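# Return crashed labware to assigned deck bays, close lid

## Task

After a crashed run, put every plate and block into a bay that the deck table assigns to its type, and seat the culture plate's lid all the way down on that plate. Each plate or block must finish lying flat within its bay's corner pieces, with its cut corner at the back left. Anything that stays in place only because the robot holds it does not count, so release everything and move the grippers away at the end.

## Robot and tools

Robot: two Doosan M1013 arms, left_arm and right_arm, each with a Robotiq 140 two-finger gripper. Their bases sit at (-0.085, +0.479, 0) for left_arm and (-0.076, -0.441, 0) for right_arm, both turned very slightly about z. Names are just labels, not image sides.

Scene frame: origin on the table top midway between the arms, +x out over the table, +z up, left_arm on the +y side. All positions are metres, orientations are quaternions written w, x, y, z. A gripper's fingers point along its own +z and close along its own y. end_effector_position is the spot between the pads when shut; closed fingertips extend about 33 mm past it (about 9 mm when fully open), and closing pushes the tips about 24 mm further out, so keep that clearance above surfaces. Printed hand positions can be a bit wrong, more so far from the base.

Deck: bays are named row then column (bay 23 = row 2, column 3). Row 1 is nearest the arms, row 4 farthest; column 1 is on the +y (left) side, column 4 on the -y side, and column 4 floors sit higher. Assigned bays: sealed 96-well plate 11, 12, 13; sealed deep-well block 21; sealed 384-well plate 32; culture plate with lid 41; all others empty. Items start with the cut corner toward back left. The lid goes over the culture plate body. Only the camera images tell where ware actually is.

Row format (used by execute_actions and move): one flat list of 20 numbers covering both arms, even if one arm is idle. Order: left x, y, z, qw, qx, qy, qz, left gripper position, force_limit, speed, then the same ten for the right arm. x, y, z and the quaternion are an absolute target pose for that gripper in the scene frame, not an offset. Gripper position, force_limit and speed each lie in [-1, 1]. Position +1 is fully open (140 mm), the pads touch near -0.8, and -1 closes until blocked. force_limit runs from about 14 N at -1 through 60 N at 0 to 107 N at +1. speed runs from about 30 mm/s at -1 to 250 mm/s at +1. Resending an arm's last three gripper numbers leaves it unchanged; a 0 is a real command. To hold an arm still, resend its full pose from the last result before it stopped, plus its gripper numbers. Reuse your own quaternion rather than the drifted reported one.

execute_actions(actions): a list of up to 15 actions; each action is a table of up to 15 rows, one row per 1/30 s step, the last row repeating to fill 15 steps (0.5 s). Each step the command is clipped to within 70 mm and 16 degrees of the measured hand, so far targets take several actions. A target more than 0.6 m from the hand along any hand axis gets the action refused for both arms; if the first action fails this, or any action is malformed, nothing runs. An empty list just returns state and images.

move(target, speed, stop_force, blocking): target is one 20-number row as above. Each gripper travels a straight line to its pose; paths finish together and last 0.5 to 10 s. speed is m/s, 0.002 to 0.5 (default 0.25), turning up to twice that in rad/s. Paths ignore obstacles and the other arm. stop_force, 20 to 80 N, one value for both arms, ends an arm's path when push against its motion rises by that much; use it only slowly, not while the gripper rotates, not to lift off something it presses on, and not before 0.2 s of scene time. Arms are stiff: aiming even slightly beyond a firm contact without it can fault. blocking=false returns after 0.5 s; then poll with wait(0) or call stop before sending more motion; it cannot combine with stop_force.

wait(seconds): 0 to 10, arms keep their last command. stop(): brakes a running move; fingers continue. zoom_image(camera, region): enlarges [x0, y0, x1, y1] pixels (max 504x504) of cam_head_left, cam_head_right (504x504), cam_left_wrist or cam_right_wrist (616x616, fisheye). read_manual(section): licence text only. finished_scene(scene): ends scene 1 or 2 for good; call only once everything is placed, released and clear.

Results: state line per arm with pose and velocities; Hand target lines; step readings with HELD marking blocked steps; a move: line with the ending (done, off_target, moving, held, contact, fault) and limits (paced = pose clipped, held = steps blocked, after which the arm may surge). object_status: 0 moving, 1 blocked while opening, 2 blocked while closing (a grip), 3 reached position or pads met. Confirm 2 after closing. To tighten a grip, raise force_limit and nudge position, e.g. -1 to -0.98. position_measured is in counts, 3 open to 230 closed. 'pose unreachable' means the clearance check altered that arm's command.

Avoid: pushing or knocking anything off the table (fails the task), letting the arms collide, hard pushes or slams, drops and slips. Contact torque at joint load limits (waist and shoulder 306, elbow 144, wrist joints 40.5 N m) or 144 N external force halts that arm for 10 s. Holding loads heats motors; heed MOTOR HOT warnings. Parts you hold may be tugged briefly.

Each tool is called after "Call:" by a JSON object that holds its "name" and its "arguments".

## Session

Call:
{"name": "execute_actions", "arguments": {"actions": []}}

Scene clock: 0.00 s.
left_arm: end_effector_position=(+0.5661, +0.4914, +0.3215) position_measured=3 object_status=3 end_effector_quat_wxyz=(+0.000, +1.000, +0.010, -0.000) end_effector_velocity=(+0.000, +0.000, -0.000) end_effector_angular_velocity=(-0.000, -0.001, +0.001) | right_arm: end_effector_position=(+0.5704, -0.3640, +0.3219) position_measured=3 object_status=3 end_effector_quat_wxyz=(+0.000, +0.998, +0.060, +0.000) end_effector_velocity=(-0.000, +0.000, +0.000) end_effector_angular_velocity=(-0.000, +0.001, -0.000)
Joint positions: left_arm=[-0.054  0.165  1.604 -0.001  1.373  1.517] | right_arm=[-0.055  0.165  1.604 -0.001  1.373  1.516]
Joint velocities: left_arm=[ 0.001 -0.     0.    -0.    -0.001 -0.   ] | right_arm=[ 0.    -0.    -0.    -0.     0.001  0.001]
Hand target (left_arm): +0.566, +0.491, +0.322; +0.000, +1.000, +0.010, -0.000
Hand target (right_arm): +0.570, -0.364, +0.322; +0.000, +0.998, +0.060, +0.000

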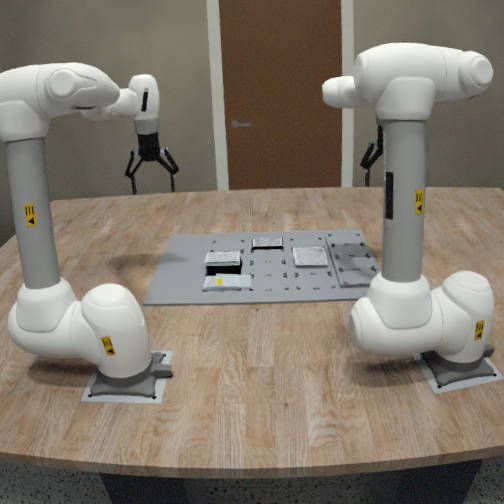

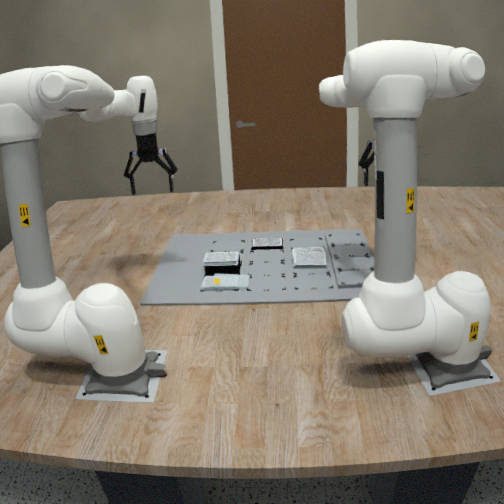

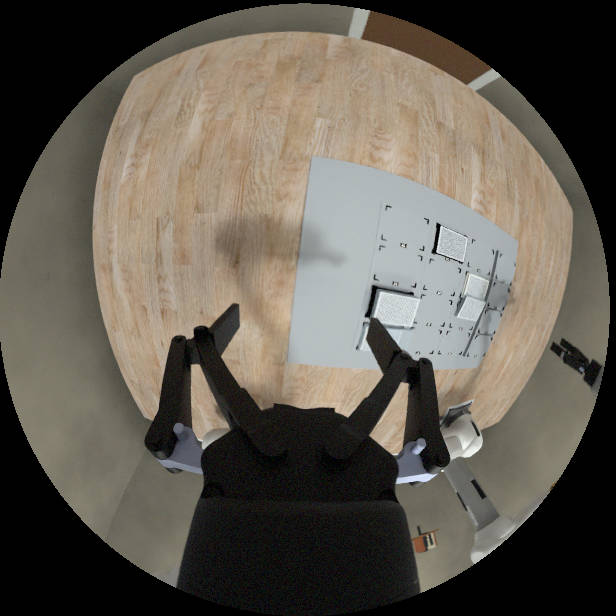

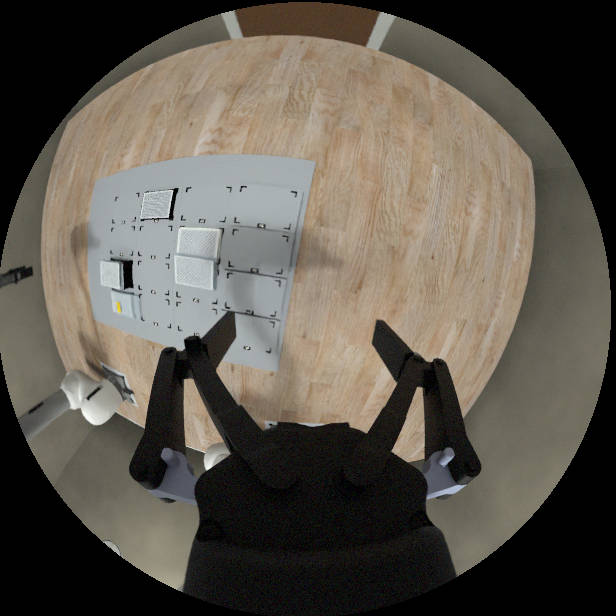

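Call:
{"name": "execute_actions", "arguments": {"actions": []}}

Scene clock: 0.53 s.
left_arm: end_effector_position=(+0.5661, +0.4914, +0.3215) position_measured=3 object_status=3 end_effector_quat_wxyz=(+0.000, +1.000, +0.010, -0.000) end_effector_velocity=(+0.000, -0.001, -0.000) end_effector_angular_velocity=(-0.001, +0.001, +0.001) | right_arm: end_effector_position=(+0.5704, -0.3640, +0.3219) position_measured=3 object_status=3 end_effector_quat_wxyz=(+0.000, +0.998, +0.060, +0.000) end_effector_velocity=(+0.000, -0.000, -0.000) end_effector_angular_velocity=(+0.000, -0.000, -0.000)
Joint positions: left_arm=[-0.054  0.165  1.604 -0.001  1.373  1.517] | right_arm=[-0.055  0.165  1.604 -0.001  1.373  1.516]
Joint velocities: left_arm=[-0.     0.001 -0.001 -0.001  0.    -0.001] | right_arm=[-0.001  0.    -0.     0.    -0.001 -0.   ]
Hand target (left_arm): +0.566, +0.491, +0.322; +0.000, +1.000, +0.010, -0.000
Hand target (right_arm): +0.570, -0.364, +0.322; +0.000, +0.998, +0.060, +0.000
camera_calibration (this result's frames):
cam_left_wrist: T_world_to_cam=[[0.113225, -0.993545, -0.00697582, 0.429478], [-0.917767, -0.107274, 0.382357, 0.466047], [-0.380637, -0.0368902, -0.923988, 0.730252], [0, 0, 0, 1]] pos_world=[0.657056, 0.503639, 0.499544]
cam_right_wrist: T_world_to_cam=[[0.193504, -0.980588, 0.0316679, -0.479442], [-0.925908, -0.17185, 0.336396, 0.377348], [-0.324423, -0.0944154, -0.941188, 0.631288], [0, 0, 0, 1]] pos_world=[0.646968, -0.345685, 0.482406]

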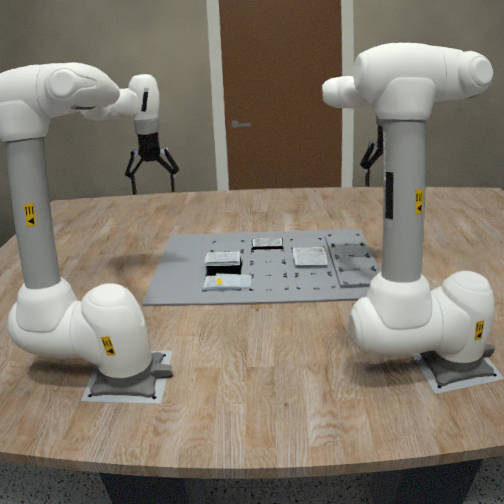

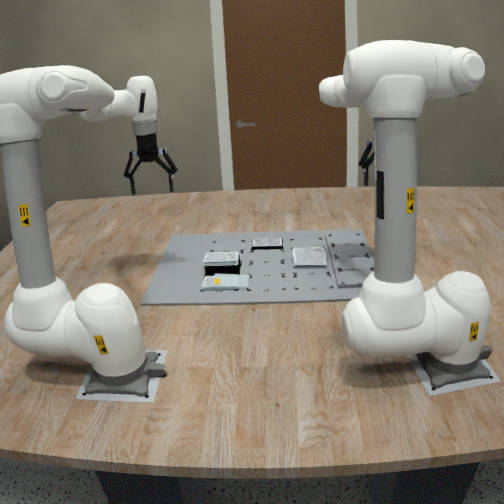

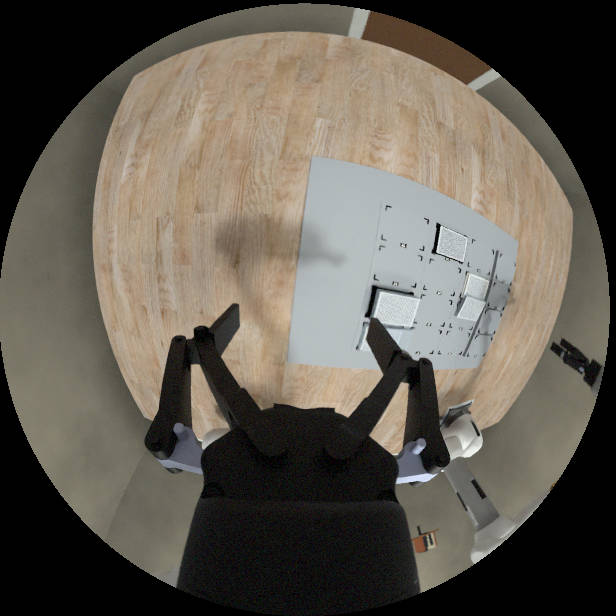

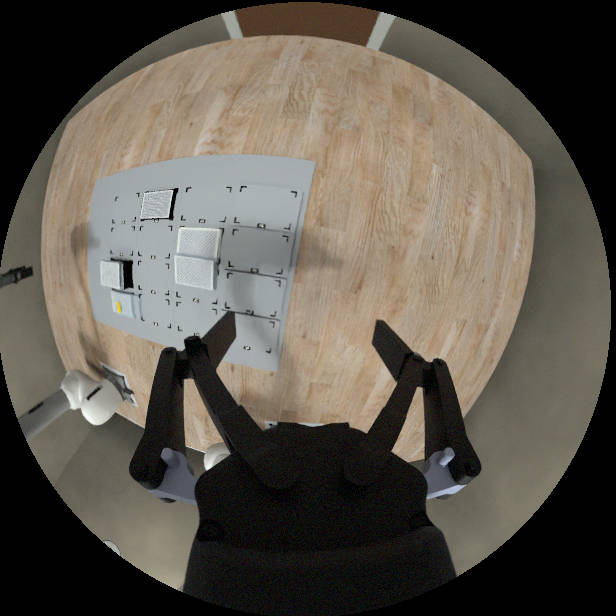

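Call:
{"name": "move", "arguments": {"target": [0.506,0.245,0.16,0,1,0,0,1,0,0,0.53,-0.085,0.14,0,1,0,0,1,0,0]}}

Scene clock: 2.43 s.
left_arm: end_effector_position=(+0.5054, +0.2449, +0.1599) position_measured=3 object_status=3 end_effector_quat_wxyz=(-0.000, +1.000, +0.000, -0.000) end_effector_velocity=(+0.001, +0.000, +0.000) end_effector_angular_velocity=(-0.000, -0.001, +0.002) | right_arm: end_effector_position=(+0.5304, -0.0846, +0.1400) position_measured=3 object_status=3 end_effector_quat_wxyz=(-0.000, +1.000, +0.000, +0.000) end_effector_velocity=(+0.000, +0.000, -0.001) end_effector_angular_velocity=(-0.000, +0.000, +0.000)
Joint positions: left_arm=[-0.453  0.23   1.833  0.     1.08   1.138] | right_arm=[0.362 0.344 1.718 0.    1.079 2.052]
Joint velocities: left_arm=[ 0.001  0.    -0.001 -0.    -0.001 -0.002] | right_arm=[ 0.     0.001  0.    -0.    -0.001  0.   ]
Hand target (left_arm): +0.505, +0.245, +0.160; -0.000, +1.000, +0.000, -0.000
Hand target (right_arm): +0.530, -0.085, +0.140; -0.000, +1.000, +0.000, +0.000
Off the commanded pose (left_arm): 0.001 m, 0 deg.
Off the commanded pose (right_arm): 0.001 m, 0 deg.
move: done
camera_calibration (this result's frames):
cam_left_wrist: T_world_to_cam=[[0.0927689, -0.995654, -0.00814816, 0.201368], [-0.919746, -0.0888251, 0.382333, 0.442141], [-0.381395, -0.0279743, -0.923989, 0.54692], [0, 0, 0, 1]] pos_world=[0.596569, 0.255066, 0.337944]
cam_right_wrist: T_world_to_cam=[[0.0750469, -0.996712, 0.0305441, -0.130328], [-0.939657, -0.0604317, 0.336738, 0.466189], [-0.333785, -0.0539721, -0.941103, 0.48187], [0, 0, 0, 1]] pos_world=[0.608679, -0.0757196, 0.300487]

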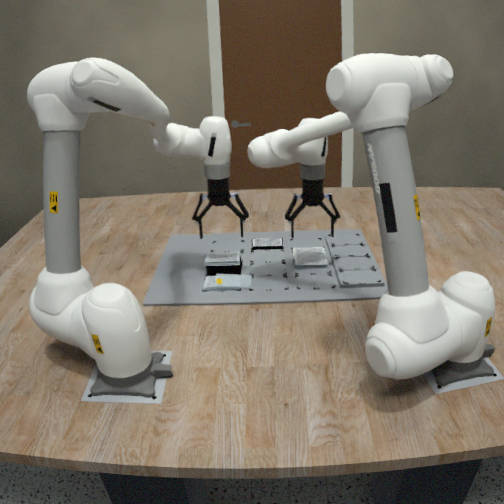

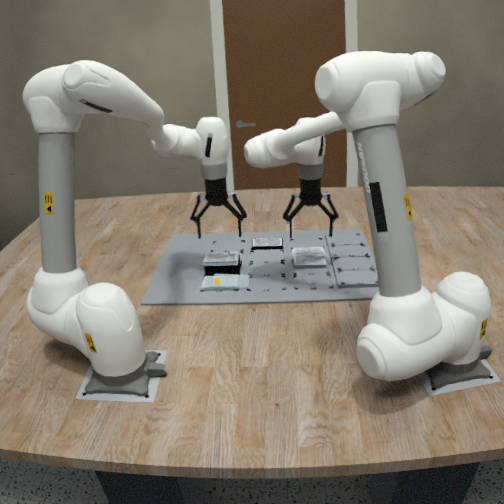

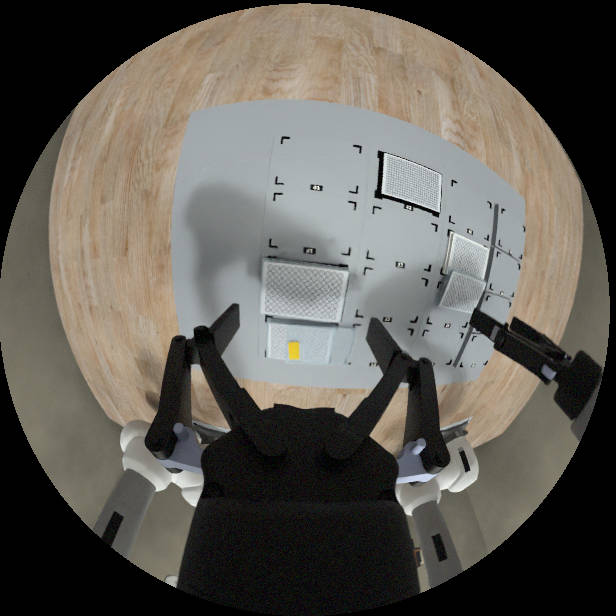

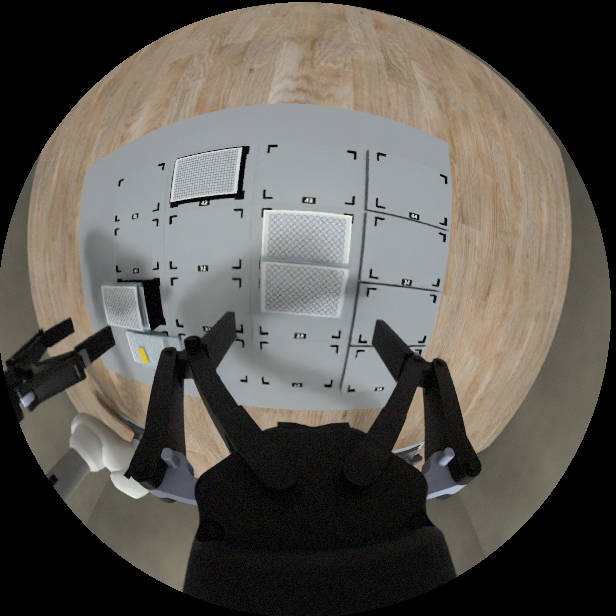

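Call:
{"name": "move", "arguments": {"target": [0.506,0.245,0.095,0,1,0,0,1,0,0,0.52,-0.085,0.07,0,1,0,0,1,0,0], "speed": 0.1}}

Scene clock: 4.20 s.
left_arm: end_effector_position=(+0.5060, +0.2451, +0.0949) position_measured=3 object_status=3 end_effector_quat_wxyz=(-0.000, +1.000, +0.000, +0.000) end_effector_velocity=(+0.001, -0.000, +0.000) end_effector_angular_velocity=(-0.001, -0.000, +0.001) | right_arm: end_effector_position=(+0.5200, -0.0850, +0.0700) position_measured=3 object_status=3 end_effector_quat_wxyz=(-0.000, +1.000, +0.000, +0.000) end_effector_velocity=(-0.000, +0.000, +0.000) end_effector_angular_velocity=(+0.000, -0.000, -0.000)
Joint positions: left_arm=[-0.452  0.287  1.892  0.     0.962  1.139] | right_arm=[0.368 0.392 1.795 0.    0.955 2.059]
Joint velocities: left_arm=[ 0.     0.    -0.001 -0.     0.    -0.   ] | right_arm=[ 0. -0.  0.  0. -0.  0.]
Hand target (left_arm): +0.506, +0.245, +0.095; -0.000, +1.000, +0.000, +0.000
Hand target (right_arm): +0.520, -0.085, +0.070; -0.000, +1.000, +0.000, -0.000
Off the commanded pose (left_arm): 0.000 m, 0 deg.
Off the commanded pose (right_arm): 0.000 m, 0 deg.
move: done
camera_calibration (this result's frames):
cam_left_wrist: T_world_to_cam=[[0.0926331, -0.995669, -0.0079278, 0.201031], [-0.919903, -0.0886258, 0.382, 0.467572], [-0.381048, -0.028093, -0.924128, 0.486968], [0, 0, 0, 1]] pos_world=[0.597057, 0.25528, 0.273003]
cam_right_wrist: T_world_to_cam=[[0.0750348, -0.9967, 0.0309802, -0.127838], [-0.939596, -0.0602629, 0.336938, 0.479935], [-0.333959, -0.0543909, -0.941017, 0.412587], [0, 0, 0, 1]] pos_world=[0.598324, -0.0760527, 0.230504]

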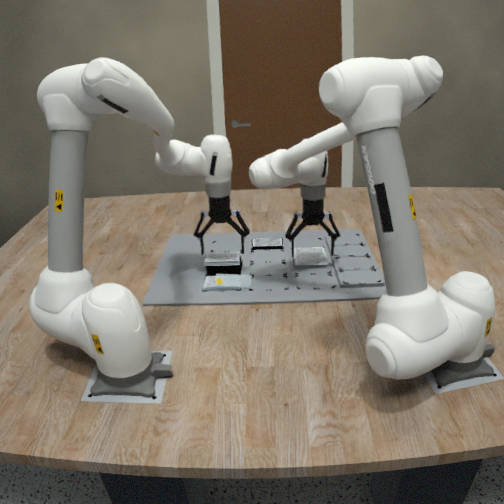

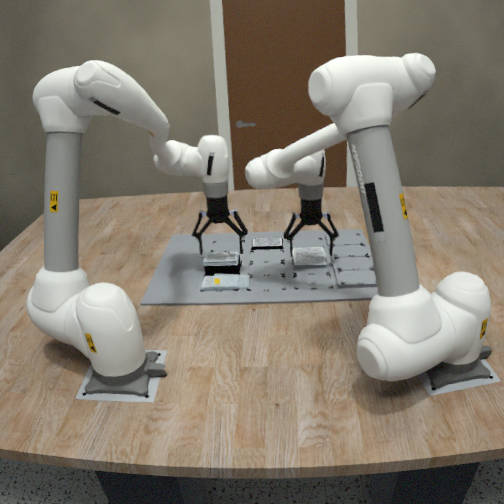

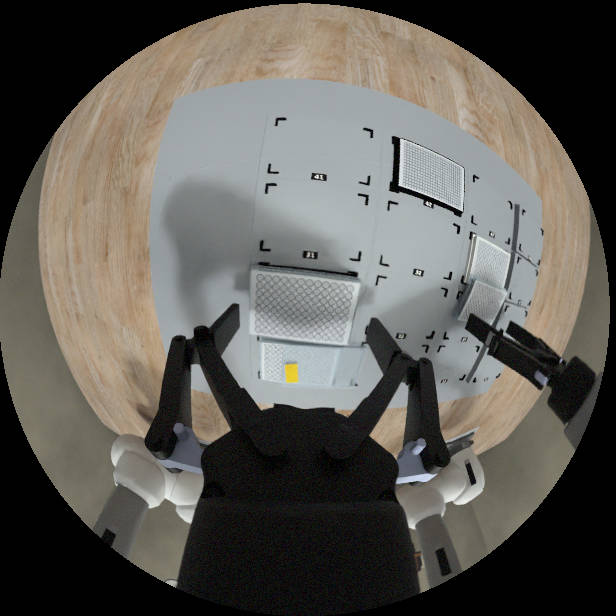

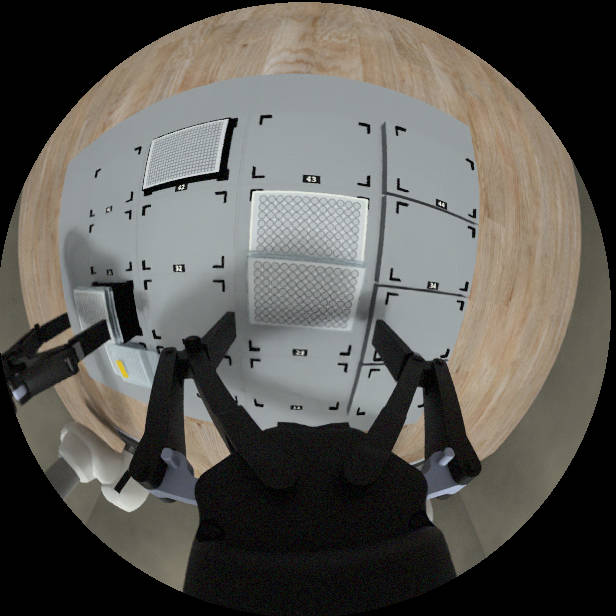

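Call:
{"name": "zoom_image", "arguments": {"camera": "cam_right_wrist", "region": [200,160,420,380]}}

Call:
{"name": "zoom_image", "arguments": {"camera": "cam_left_wrist", "region": [200,200,420,420]}}

Region (200, 160, 420, 380) of cam_right_wrist's 616x616 image, scaled by 2.291, with more detail than that image has.

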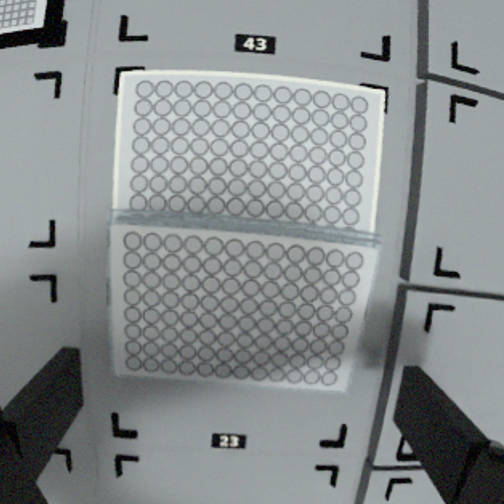

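Region (200, 200, 420, 420) of cam_left_wrist's 616x616 image, scaled by 2.291, with more detail than that image has.

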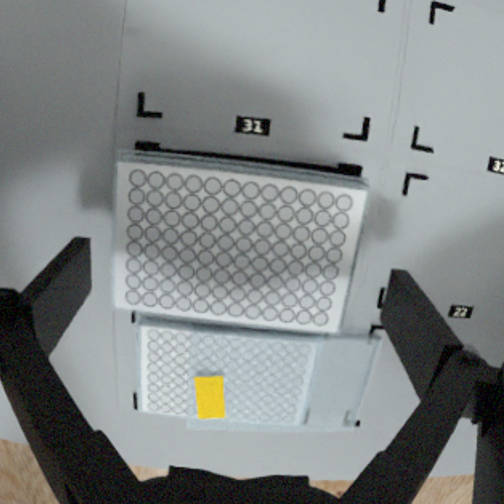

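Call:
{"name": "move", "arguments": {"target": [0.515,0.248,0.08,0,1,0,0,1,0,0,0.522,-0.083,0.045,0,0.9962,0,0.0872,1,0,0], "speed": 0.05}}

Call:
{"name": "zoom_image", "arguments": {"camera": "cam_right_wrist", "region": [180,200,440,420]}}

Call:
{"name": "zoom_image", "arguments": {"camera": "cam_left_wrist", "region": [180,200,440,420]}}

Scene clock: 8.47 s.
left_arm: end_effector_position=(+0.5150, +0.2480, +0.0800) position_measured=3 object_status=3 end_effector_quat_wxyz=(-0.000, +1.000, +0.000, +0.000) end_effector_velocity=(+0.000, +0.000, -0.001) end_effector_angular_velocity=(+0.000, +0.000, +0.001) | right_arm: end_effector_position=(+0.5220, -0.0829, +0.0451) position_measured=3 object_status=3 end_effector_quat_wxyz=(+0.000, +0.996, +0.000, +0.087) end_effector_velocity=(-0.000, -0.000, -0.000) end_effector_angular_velocity=(-0.001, -0.000, +0.002)
Joint positions: left_arm=[-0.442  0.312  1.89   0.     0.939  1.149] | right_arm=[ 0.412  0.361  1.909 -0.133  0.725  2.196]
Joint velocities: left_arm=[ 0.001  0.001 -0.     0.    -0.    -0.001] | right_arm=[ 0.     0.     0.    -0.001 -0.    -0.001]
Hand target (left_arm): +0.515, +0.248, +0.080; -0.000, +1.000, +0.000, +0.000
Hand target (right_arm): +0.522, -0.083, +0.045; +0.000, +0.996, +0.000, +0.087
Off the commanded pose (left_arm): 0.000 m, 0 deg.
Off the commanded pose (right_arm): 0.000 m, 0 deg.
move: done
camera_calibration (this result's frames):
cam_left_wrist: T_world_to_cam=[[0.0926112, -0.995672, -0.00779709, 0.203006], [-0.919906, -0.0885555, 0.382009, 0.481839], [-0.381046, -0.0282058, -0.924126, 0.476694], [0, 0, 0, 1]] pos_world=[0.606089, 0.258242, 0.258041]
cam_right_wrist: T_world_to_cam=[[0.0685048, -0.996694, 0.0436786, -0.122323], [-0.983832, -0.0602292, 0.168665, 0.520993], [-0.165477, -0.0545268, -0.984705, 0.303926], [0, 0, 0, 1]] pos_world=[0.571242, -0.0739674, 0.216747]

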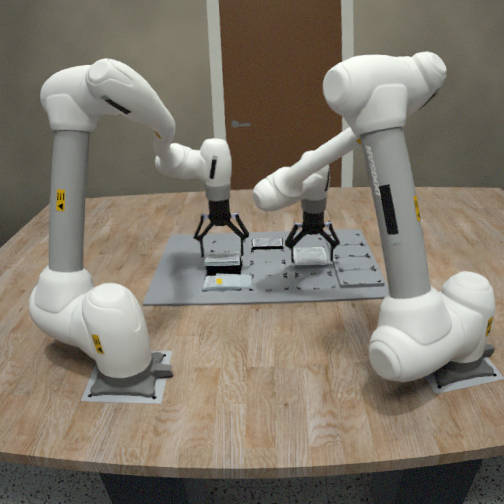

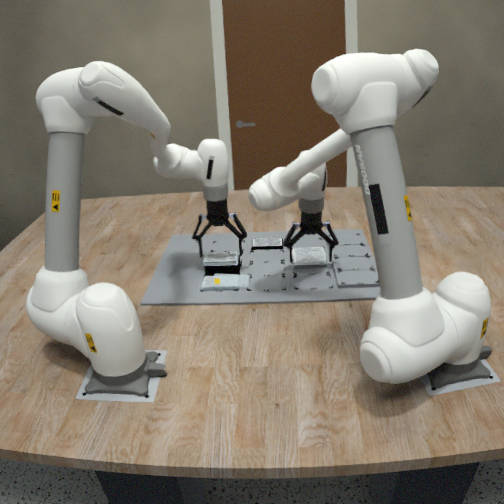

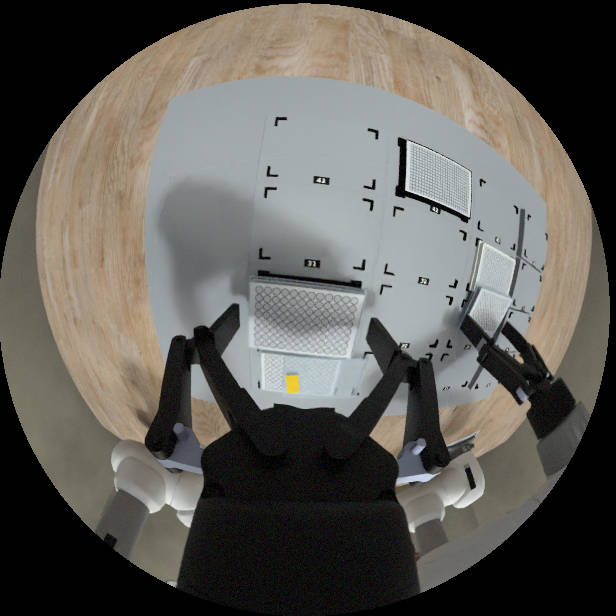

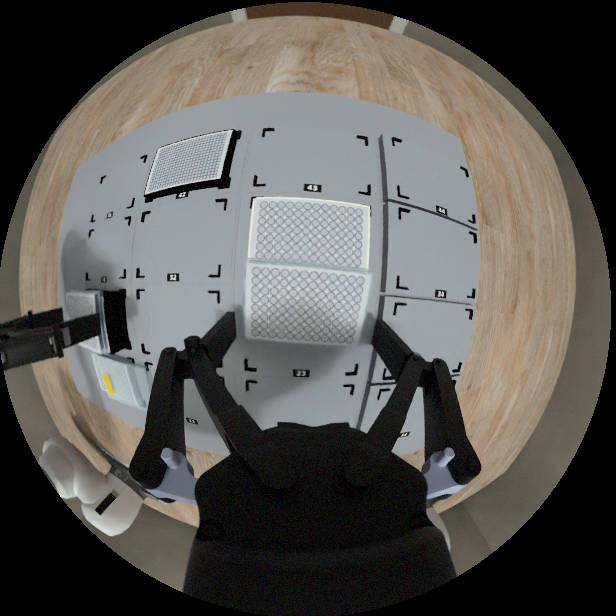

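Region (180, 200, 440, 420) of cam_right_wrist's 616x616 image, scaled by 1.938, with more detail than that image has; it fills the top 426 rows of this view, and the rest is white.

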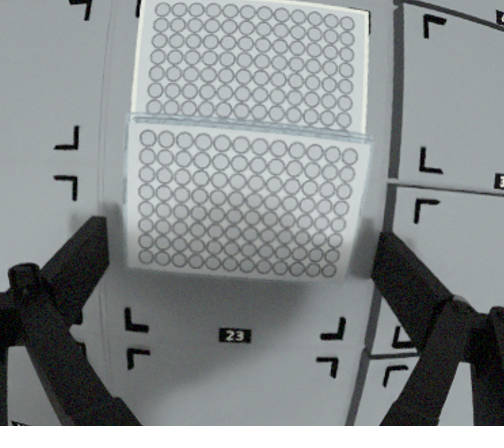

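Region (180, 200, 440, 420) of cam_left_wrist's 616x616 image, scaled by 1.938, with more detail than that image has; it fills the top 426 rows of this view, and the rest is white.

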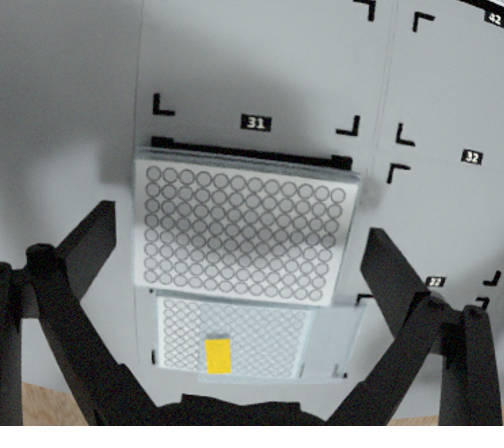

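Call:
{"name": "move", "arguments": {"target": [0.515,0.248,0.067,0,1,0,0,1,0,0,0.525,-0.083,0.030,0,0.9962,0,0.0872,1,0,0], "speed": 0.01, "stop_force": 20}}

Call:
{"name": "zoom_image", "arguments": {"camera": "cam_right_wrist", "region": [180,200,440,420]}}

Call:
{"name": "zoom_image", "arguments": {"camera": "cam_left_wrist", "region": [180,200,440,420]}}

Scene clock: 10.57 s.
left_arm: end_effector_position=(+0.5150, +0.2480, +0.0670) position_measured=3 object_status=3 end_effector_quat_wxyz=(-0.000, +1.000, +0.000, -0.000) end_effector_velocity=(+0.001, -0.001, +0.001) end_effector_angular_velocity=(-0.002, -0.002, +0.001) | right_arm: end_effector_position=(+0.5250, -0.0830, +0.0300) position_measured=3 object_status=3 end_effector_quat_wxyz=(-0.000, +0.996, +0.000, +0.087) end_effector_velocity=(+0.000, -0.001, +0.000) end_effector_angular_velocity=(-0.000, +0.000, -0.001)
Joint positions: left_arm=[-0.442  0.325  1.9    0.     0.916  1.149] | right_arm=[ 0.409  0.381  1.914 -0.137  0.7    2.198]
Joint velocities: left_arm=[ 0.    -0.001 -0.001 -0.002 -0.001  0.   ] | right_arm=[-0.001 -0.    -0.     0.     0.     0.   ]
Hand target (left_arm): +0.515, +0.248, +0.067; -0.000, +1.000, +0.000, +0.000
Hand target (right_arm): +0.525, -0.083, +0.030; -0.000, +0.996, +0.000, +0.087
Off the commanded pose (left_arm): 0.000 m, 0 deg.
Off the commanded pose (right_arm): 0.000 m, 0 deg.
move: done
camera_calibration (this result's frames):
cam_left_wrist: T_world_to_cam=[[0.0926117, -0.995672, -0.00780797, 0.202913], [-0.919898, -0.0885595, 0.382028, 0.486788], [-0.381066, -0.0281977, -0.924118, 0.464686], [0, 0, 0, 1]] pos_world=[0.606079, 0.258247, 0.245043]
cam_right_wrist: T_world_to_cam=[[0.0684248, -0.996705, 0.043546, -0.121923], [-0.983841, -0.0601743, 0.168628, 0.526498], [-0.165452, -0.0543807, -0.984717, 0.289553], [0, 0, 0, 1]] pos_world=[0.57424, -0.0740936, 0.201655]

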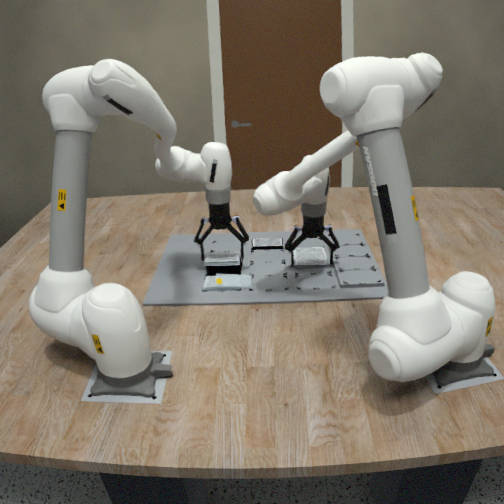

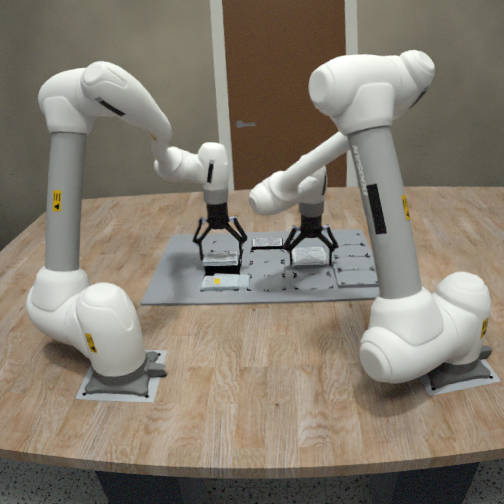

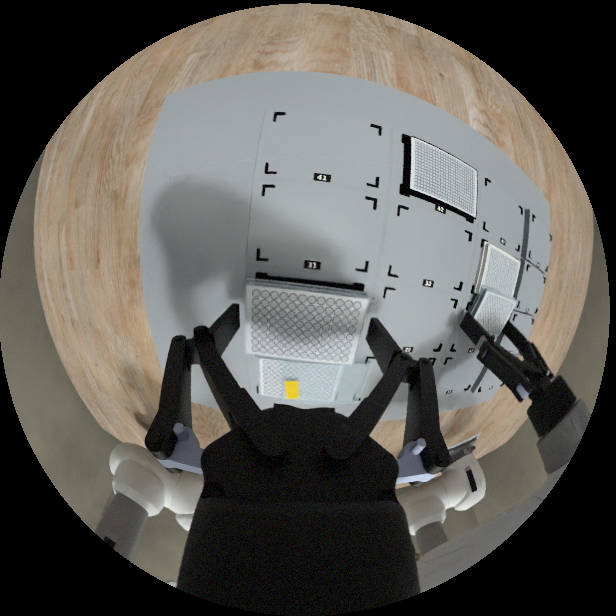

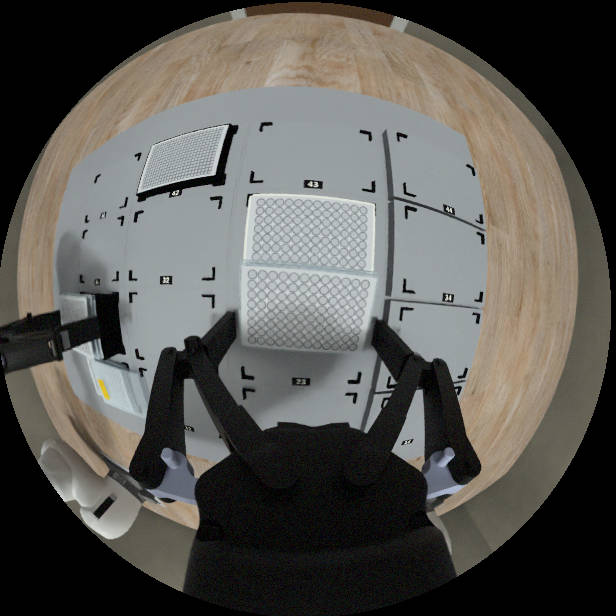

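Region (180, 200, 440, 420) of cam_right_wrist's 616x616 image, scaled by 1.938, with more detail than that image has; it fills the top 426 rows of this view, and the rest is white.

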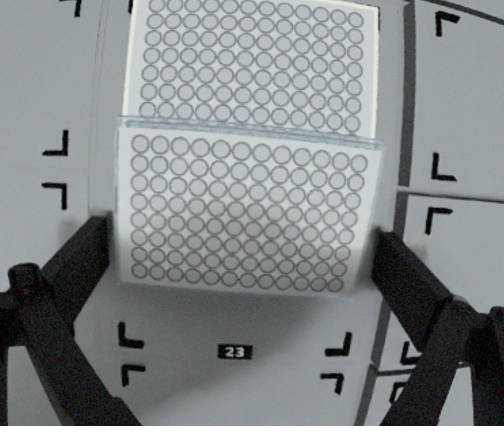

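Region (180, 200, 440, 420) of cam_left_wrist's 616x616 image, scaled by 1.938, with more detail than that image has; it fills the top 426 rows of this view, and the rest is white.

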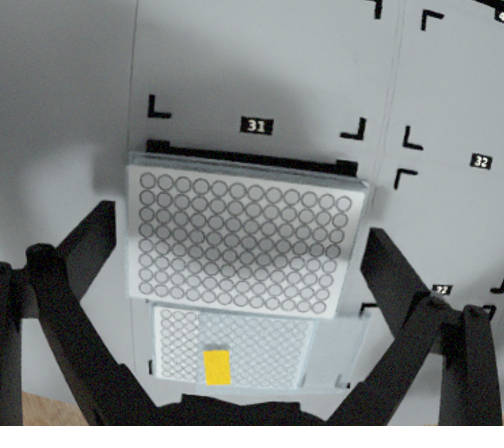

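Call:
{"name": "move", "arguments": {"target": [0.515,0.248,0.067,0,1,0,0,-1,0,-0.5,0.525,-0.083,0.030,0,0.9962,0,0.0872,-1,0.3,-0.5]}}

Call:
{"name": "move", "arguments": {"target": [0.515,0.248,0.12,0,1,0,0,-1,0,-0.5,0.525,-0.083,0.06,0,0.9962,0,0.0872,-1,0.3,-0.5], "speed": 0.04}}

Call:
{"name": "move", "arguments": {"target": [0.60,0.2,0.12,0,1,0,0,-1,0,-0.5,0.486,-0.083,0.045,0,1,0,0,-1,0.3,-0.5], "speed": 0.06}}

Call:
{"name": "zoom_image", "arguments": {"camera": "cam_right_wrist", "region": [180,200,440,420]}}

Call:
{"name": "zoom_image", "arguments": {"camera": "cam_head_left", "region": [240,200,400,300]}}

Scene clock: 12.33 s.
left_arm: end_effector_position=(+0.5150, +0.2480, +0.0670) position_measured=34 object_status=2 end_effector_quat_wxyz=(+0.000, +1.000, -0.000, +0.000) end_effector_velocity=(+0.000, +0.000, +0.000) end_effector_angular_velocity=(+0.000, -0.000, +0.000) | right_arm: end_effector_position=(+0.5251, -0.0830, +0.0301) position_measured=35 object_status=2 end_effector_quat_wxyz=(-0.000, +0.996, -0.000, +0.087) end_effector_velocity=(-0.000, +0.000, -0.000) end_effector_angular_velocity=(-0.000, +0.000, +0.000)
Joint positions: left_arm=[-0.442  0.325  1.9    0.     0.916  1.149] | right_arm=[ 0.409  0.381  1.914 -0.137  0.7    2.198]
Joint velocities: left_arm=[ 0. -0.  0.  0.  0.  0.] | right_arm=[ 0.  0. -0.  0.  0. -0.]
Hand target (left_arm): +0.515, +0.248, +0.067; +0.000, +1.000, -0.000, +0.000
Hand target (right_arm): +0.525, -0.083, +0.030; +0.000, +0.996, -0.000, +0.087
Off the commanded pose (left_arm): 0.000 m, 0 deg.
Off the commanded pose (right_arm): 0.000 m, 0 deg.
move: done
camera_calibration (this result's frames):
cam_left_wrist: T_world_to_cam=[[0.0925901, -0.995674, -0.00775775, 0.202901], [-0.919935, -0.0885229, 0.381946, 0.486817], [-0.38098, -0.0282278, -0.924152, 0.464714], [0, 0, 0, 1]] pos_world=[0.606101, 0.258235, 0.245103]
cam_right_wrist: T_world_to_cam=[[0.068401, -0.99671, 0.043476, -0.121874], [-0.983868, -0.0601711, 0.168471, 0.526585], [-0.165301, -0.0542982, -0.984747, 0.289585], [0, 0, 0, 1]] pos_world=[0.574296, -0.0740643, 0.201753]

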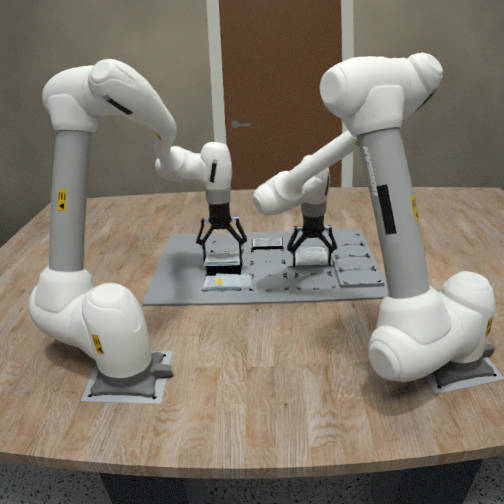

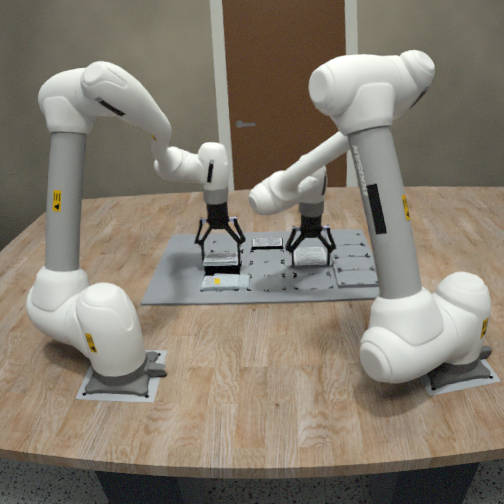

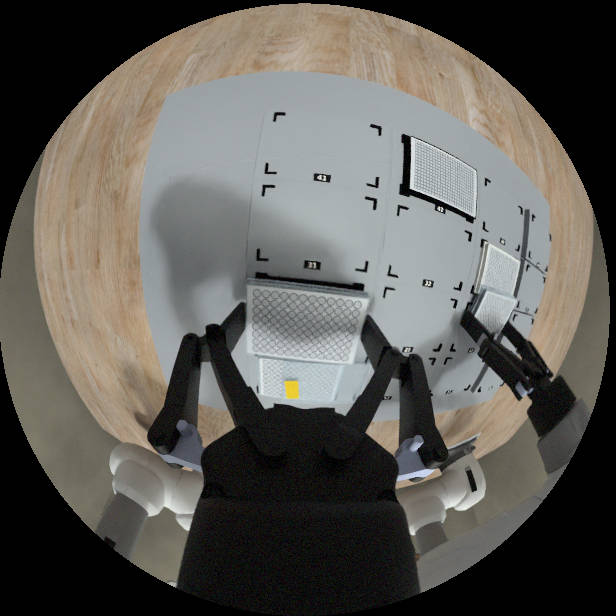

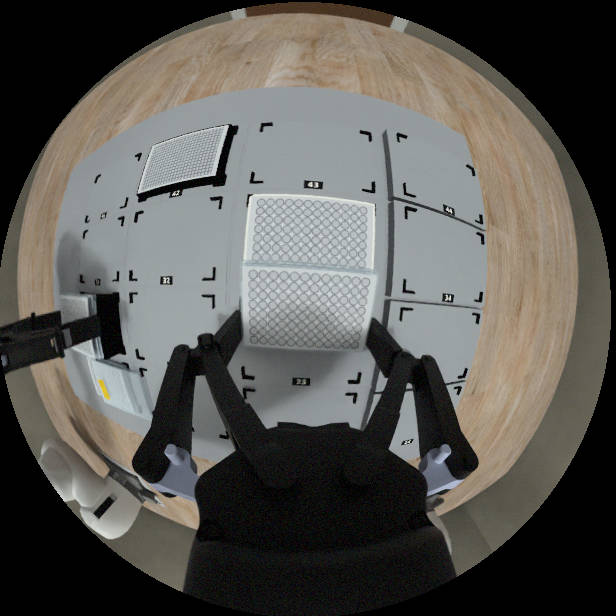

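Scene clock: 13.93 s.
left_arm: end_effector_position=(+0.5150, +0.2480, +0.1201) position_measured=35 object_status=2 end_effector_quat_wxyz=(+0.000, +1.000, -0.000, +0.000) end_effector_velocity=(+0.000, +0.000, -0.000) end_effector_angular_velocity=(+0.000, -0.000, -0.001) | right_arm: end_effector_position=(+0.5250, -0.0830, +0.0600) position_measured=36 object_status=2 end_effector_quat_wxyz=(+0.000, +0.996, -0.000, +0.087) end_effector_velocity=(-0.000, +0.000, -0.000) end_effector_angular_velocity=(-0.000, +0.001, -0.001)
Joint positions: left_arm=[-0.442  0.274  1.856 -0.     1.011  1.149] | right_arm=[ 0.409  0.349  1.894 -0.129  0.752  2.187]
Joint velocities: left_arm=[ 0.     0.    -0.     0.    -0.     0.002] | right_arm=[ 0.    -0.     0.    -0.     0.001  0.001]
Hand target (left_arm): +0.515, +0.248, +0.120; +0.000, +1.000, -0.000, -0.000
Hand target (right_arm): +0.525, -0.083, +0.060; +0.000, +0.996, -0.000, +0.087
Off the commanded pose (left_arm): 0.000 m, 0 deg.
Off the commanded pose (right_arm): 0.000 m, 0 deg.
move: done
camera_calibration (this result's frames):
cam_left_wrist: T_world_to_cam=[[0.0925305, -0.99568, -0.00771707, 0.203311], [-0.919921, -0.0884508, 0.381997, 0.46654], [-0.38103, -0.0282473, -0.924131, 0.513748], [0, 0, 0, 1]] pos_world=[0.606121, 0.258211, 0.298123]
cam_right_wrist: T_world_to_cam=[[0.0683788, -0.996708, 0.0435689, -0.123209], [-0.983852, -0.0601277, 0.168583, 0.521477], [-0.165408, -0.0543928, -0.984724, 0.319124], [0, 0, 0, 1]] pos_world=[0.574266, -0.0740905, 0.231705]

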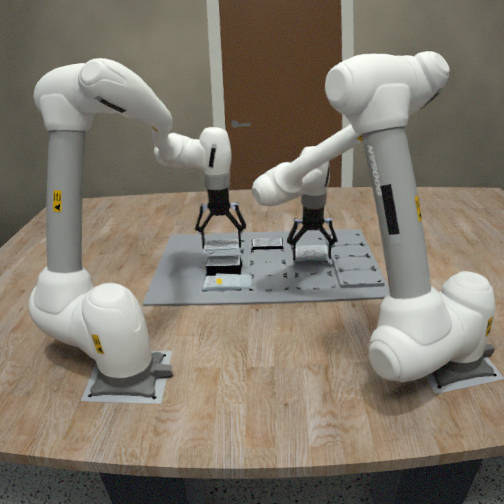

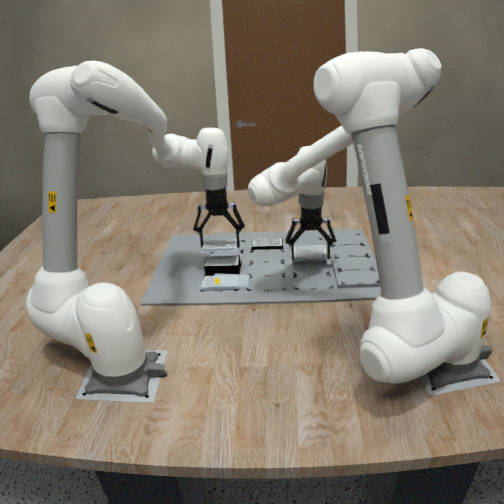

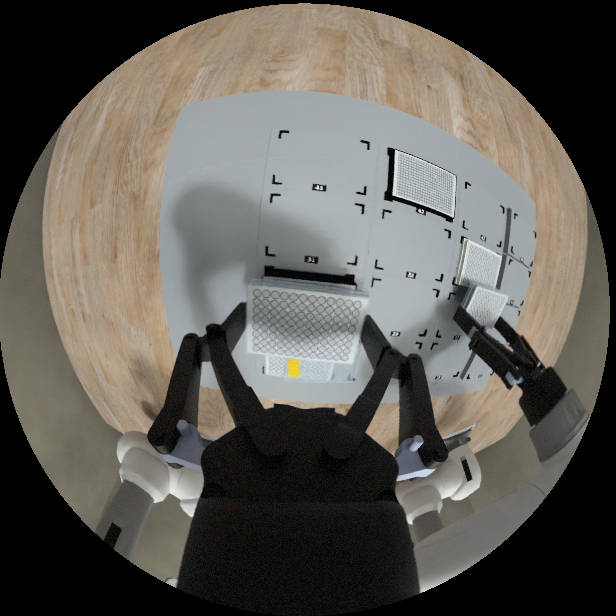

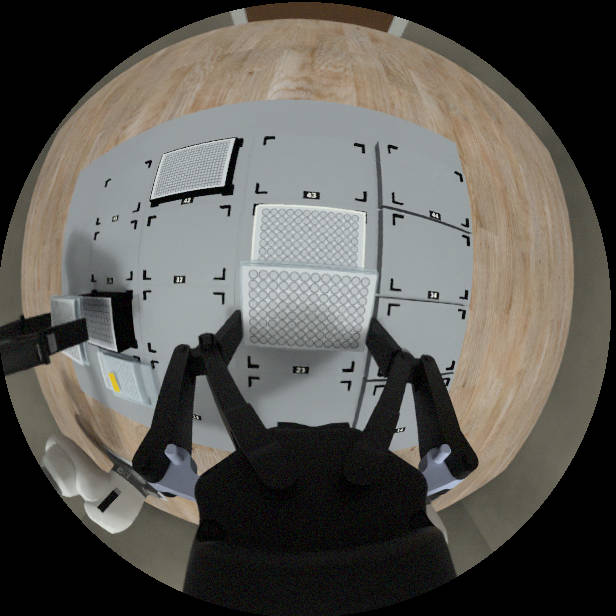

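Scene clock: 15.83 s.
left_arm: end_effector_position=(+0.5999, +0.1999, +0.1199) position_measured=35 object_status=2 end_effector_quat_wxyz=(+0.000, +1.000, -0.000, -0.000) end_effector_velocity=(-0.001, +0.000, -0.001) end_effector_angular_velocity=(+0.001, +0.002, -0.000) | right_arm: end_effector_position=(+0.4860, -0.0830, +0.0449) position_measured=36 object_status=2 end_effector_quat_wxyz=(-0.000, +1.000, -0.000, +0.000) end_effector_velocity=(+0.000, +0.000, +0.000) end_effector_angular_velocity=(+0.000, -0.001, +0.000)
Joint positions: left_arm=[-0.454  0.411  1.66  -0.     1.07   1.137] | right_arm=[0.395 0.38  1.869 0.    0.892 2.085]
Joint velocities: left_arm=[0.    0.001 0.001 0.    0.001 0.   ] | right_arm=[-0.    -0.    -0.    -0.    -0.001 -0.   ]
Hand target (left_arm): +0.600, +0.200, +0.120; +0.000, +1.000, -0.000, -0.000
Hand target (right_arm): +0.486, -0.083, +0.045; -0.000, +1.000, -0.000, +0.000
Off the commanded pose (left_arm): 0.000 m, 0 deg.
Off the commanded pose (right_arm): 0.000 m, 0 deg.
move: done
camera_calibration (this result's frames):
cam_left_wrist: T_world_to_cam=[[0.0925471, -0.995678, -0.00774633, 0.14757], [-0.919884, -0.0884748, 0.38208, 0.5404], [-0.381114, -0.0282347, -0.924097, 0.544573], [0, 0, 0, 1]] pos_world=[0.690993, 0.21012, 0.297905]
cam_right_wrist: T_world_to_cam=[[0.0748877, -0.996716, 0.0307995, -0.122463], [-0.939609, -0.060186, 0.336915, 0.456572], [-0.333955, -0.0541703, -0.941031, 0.377786], [0, 0, 0, 1]] pos_world=[0.564334, -0.0741168, 0.205454]

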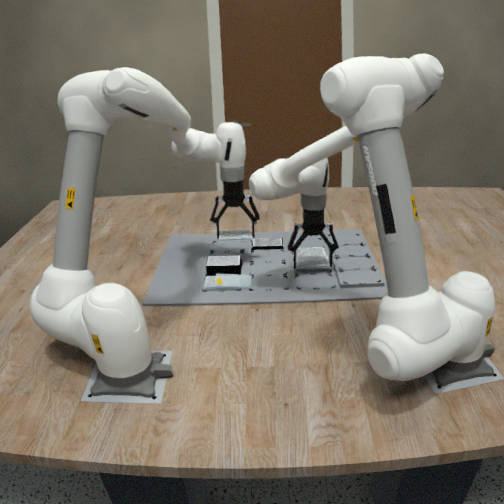

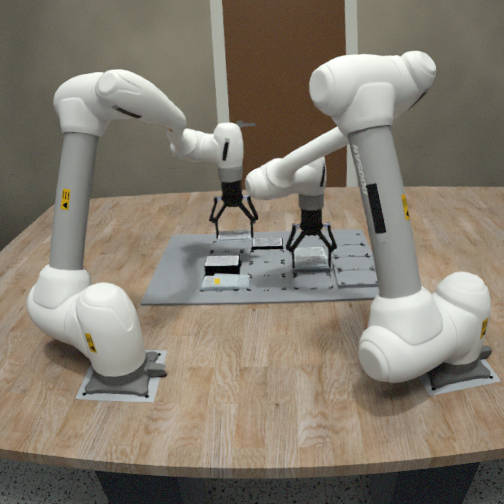

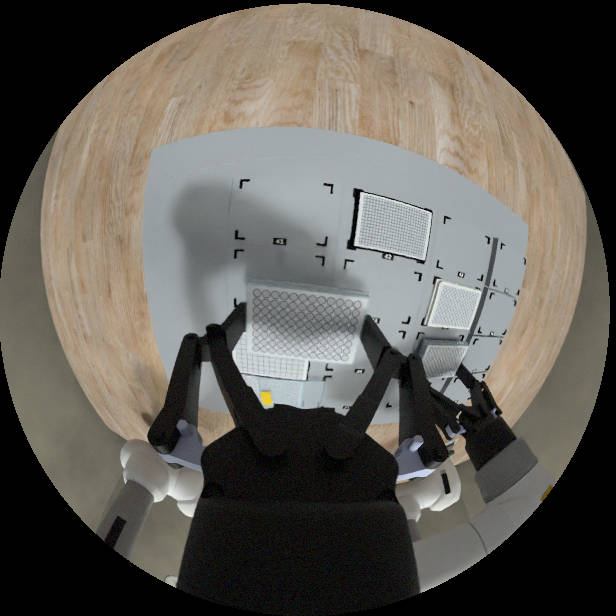

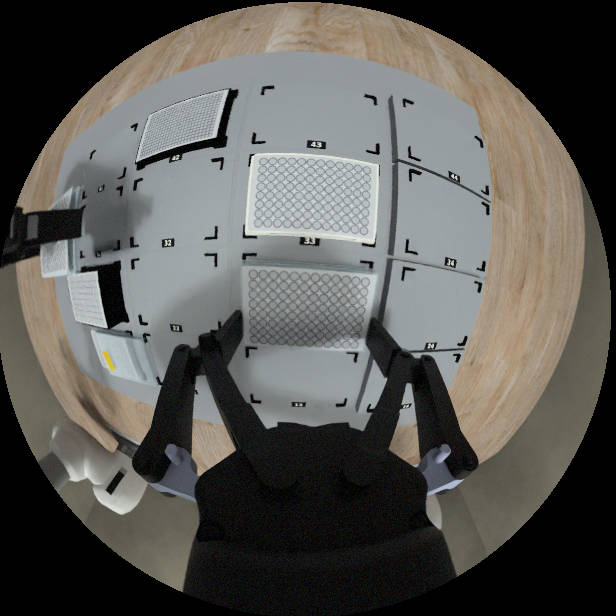

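Region (180, 200, 440, 420) of cam_right_wrist's 616x616 image, scaled by 1.938, with more detail than that image has; it fills the top 426 rows of this view, and the rest is white.

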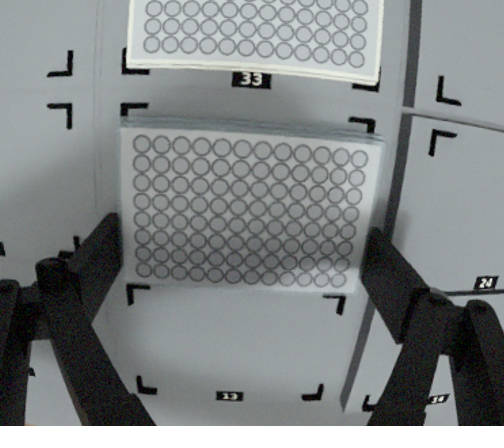

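Region (240, 200, 400, 300) of cam_head_left's 504x504 image, scaled by 3.150, with more detail than that image has; it fills the top 315 rows of this view, and the rest is white.

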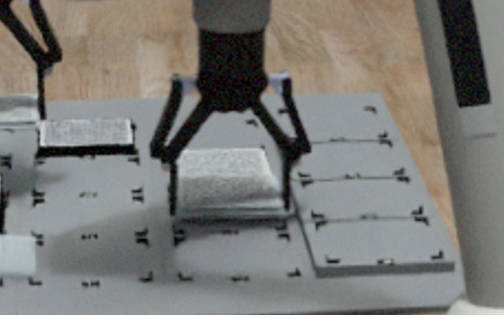

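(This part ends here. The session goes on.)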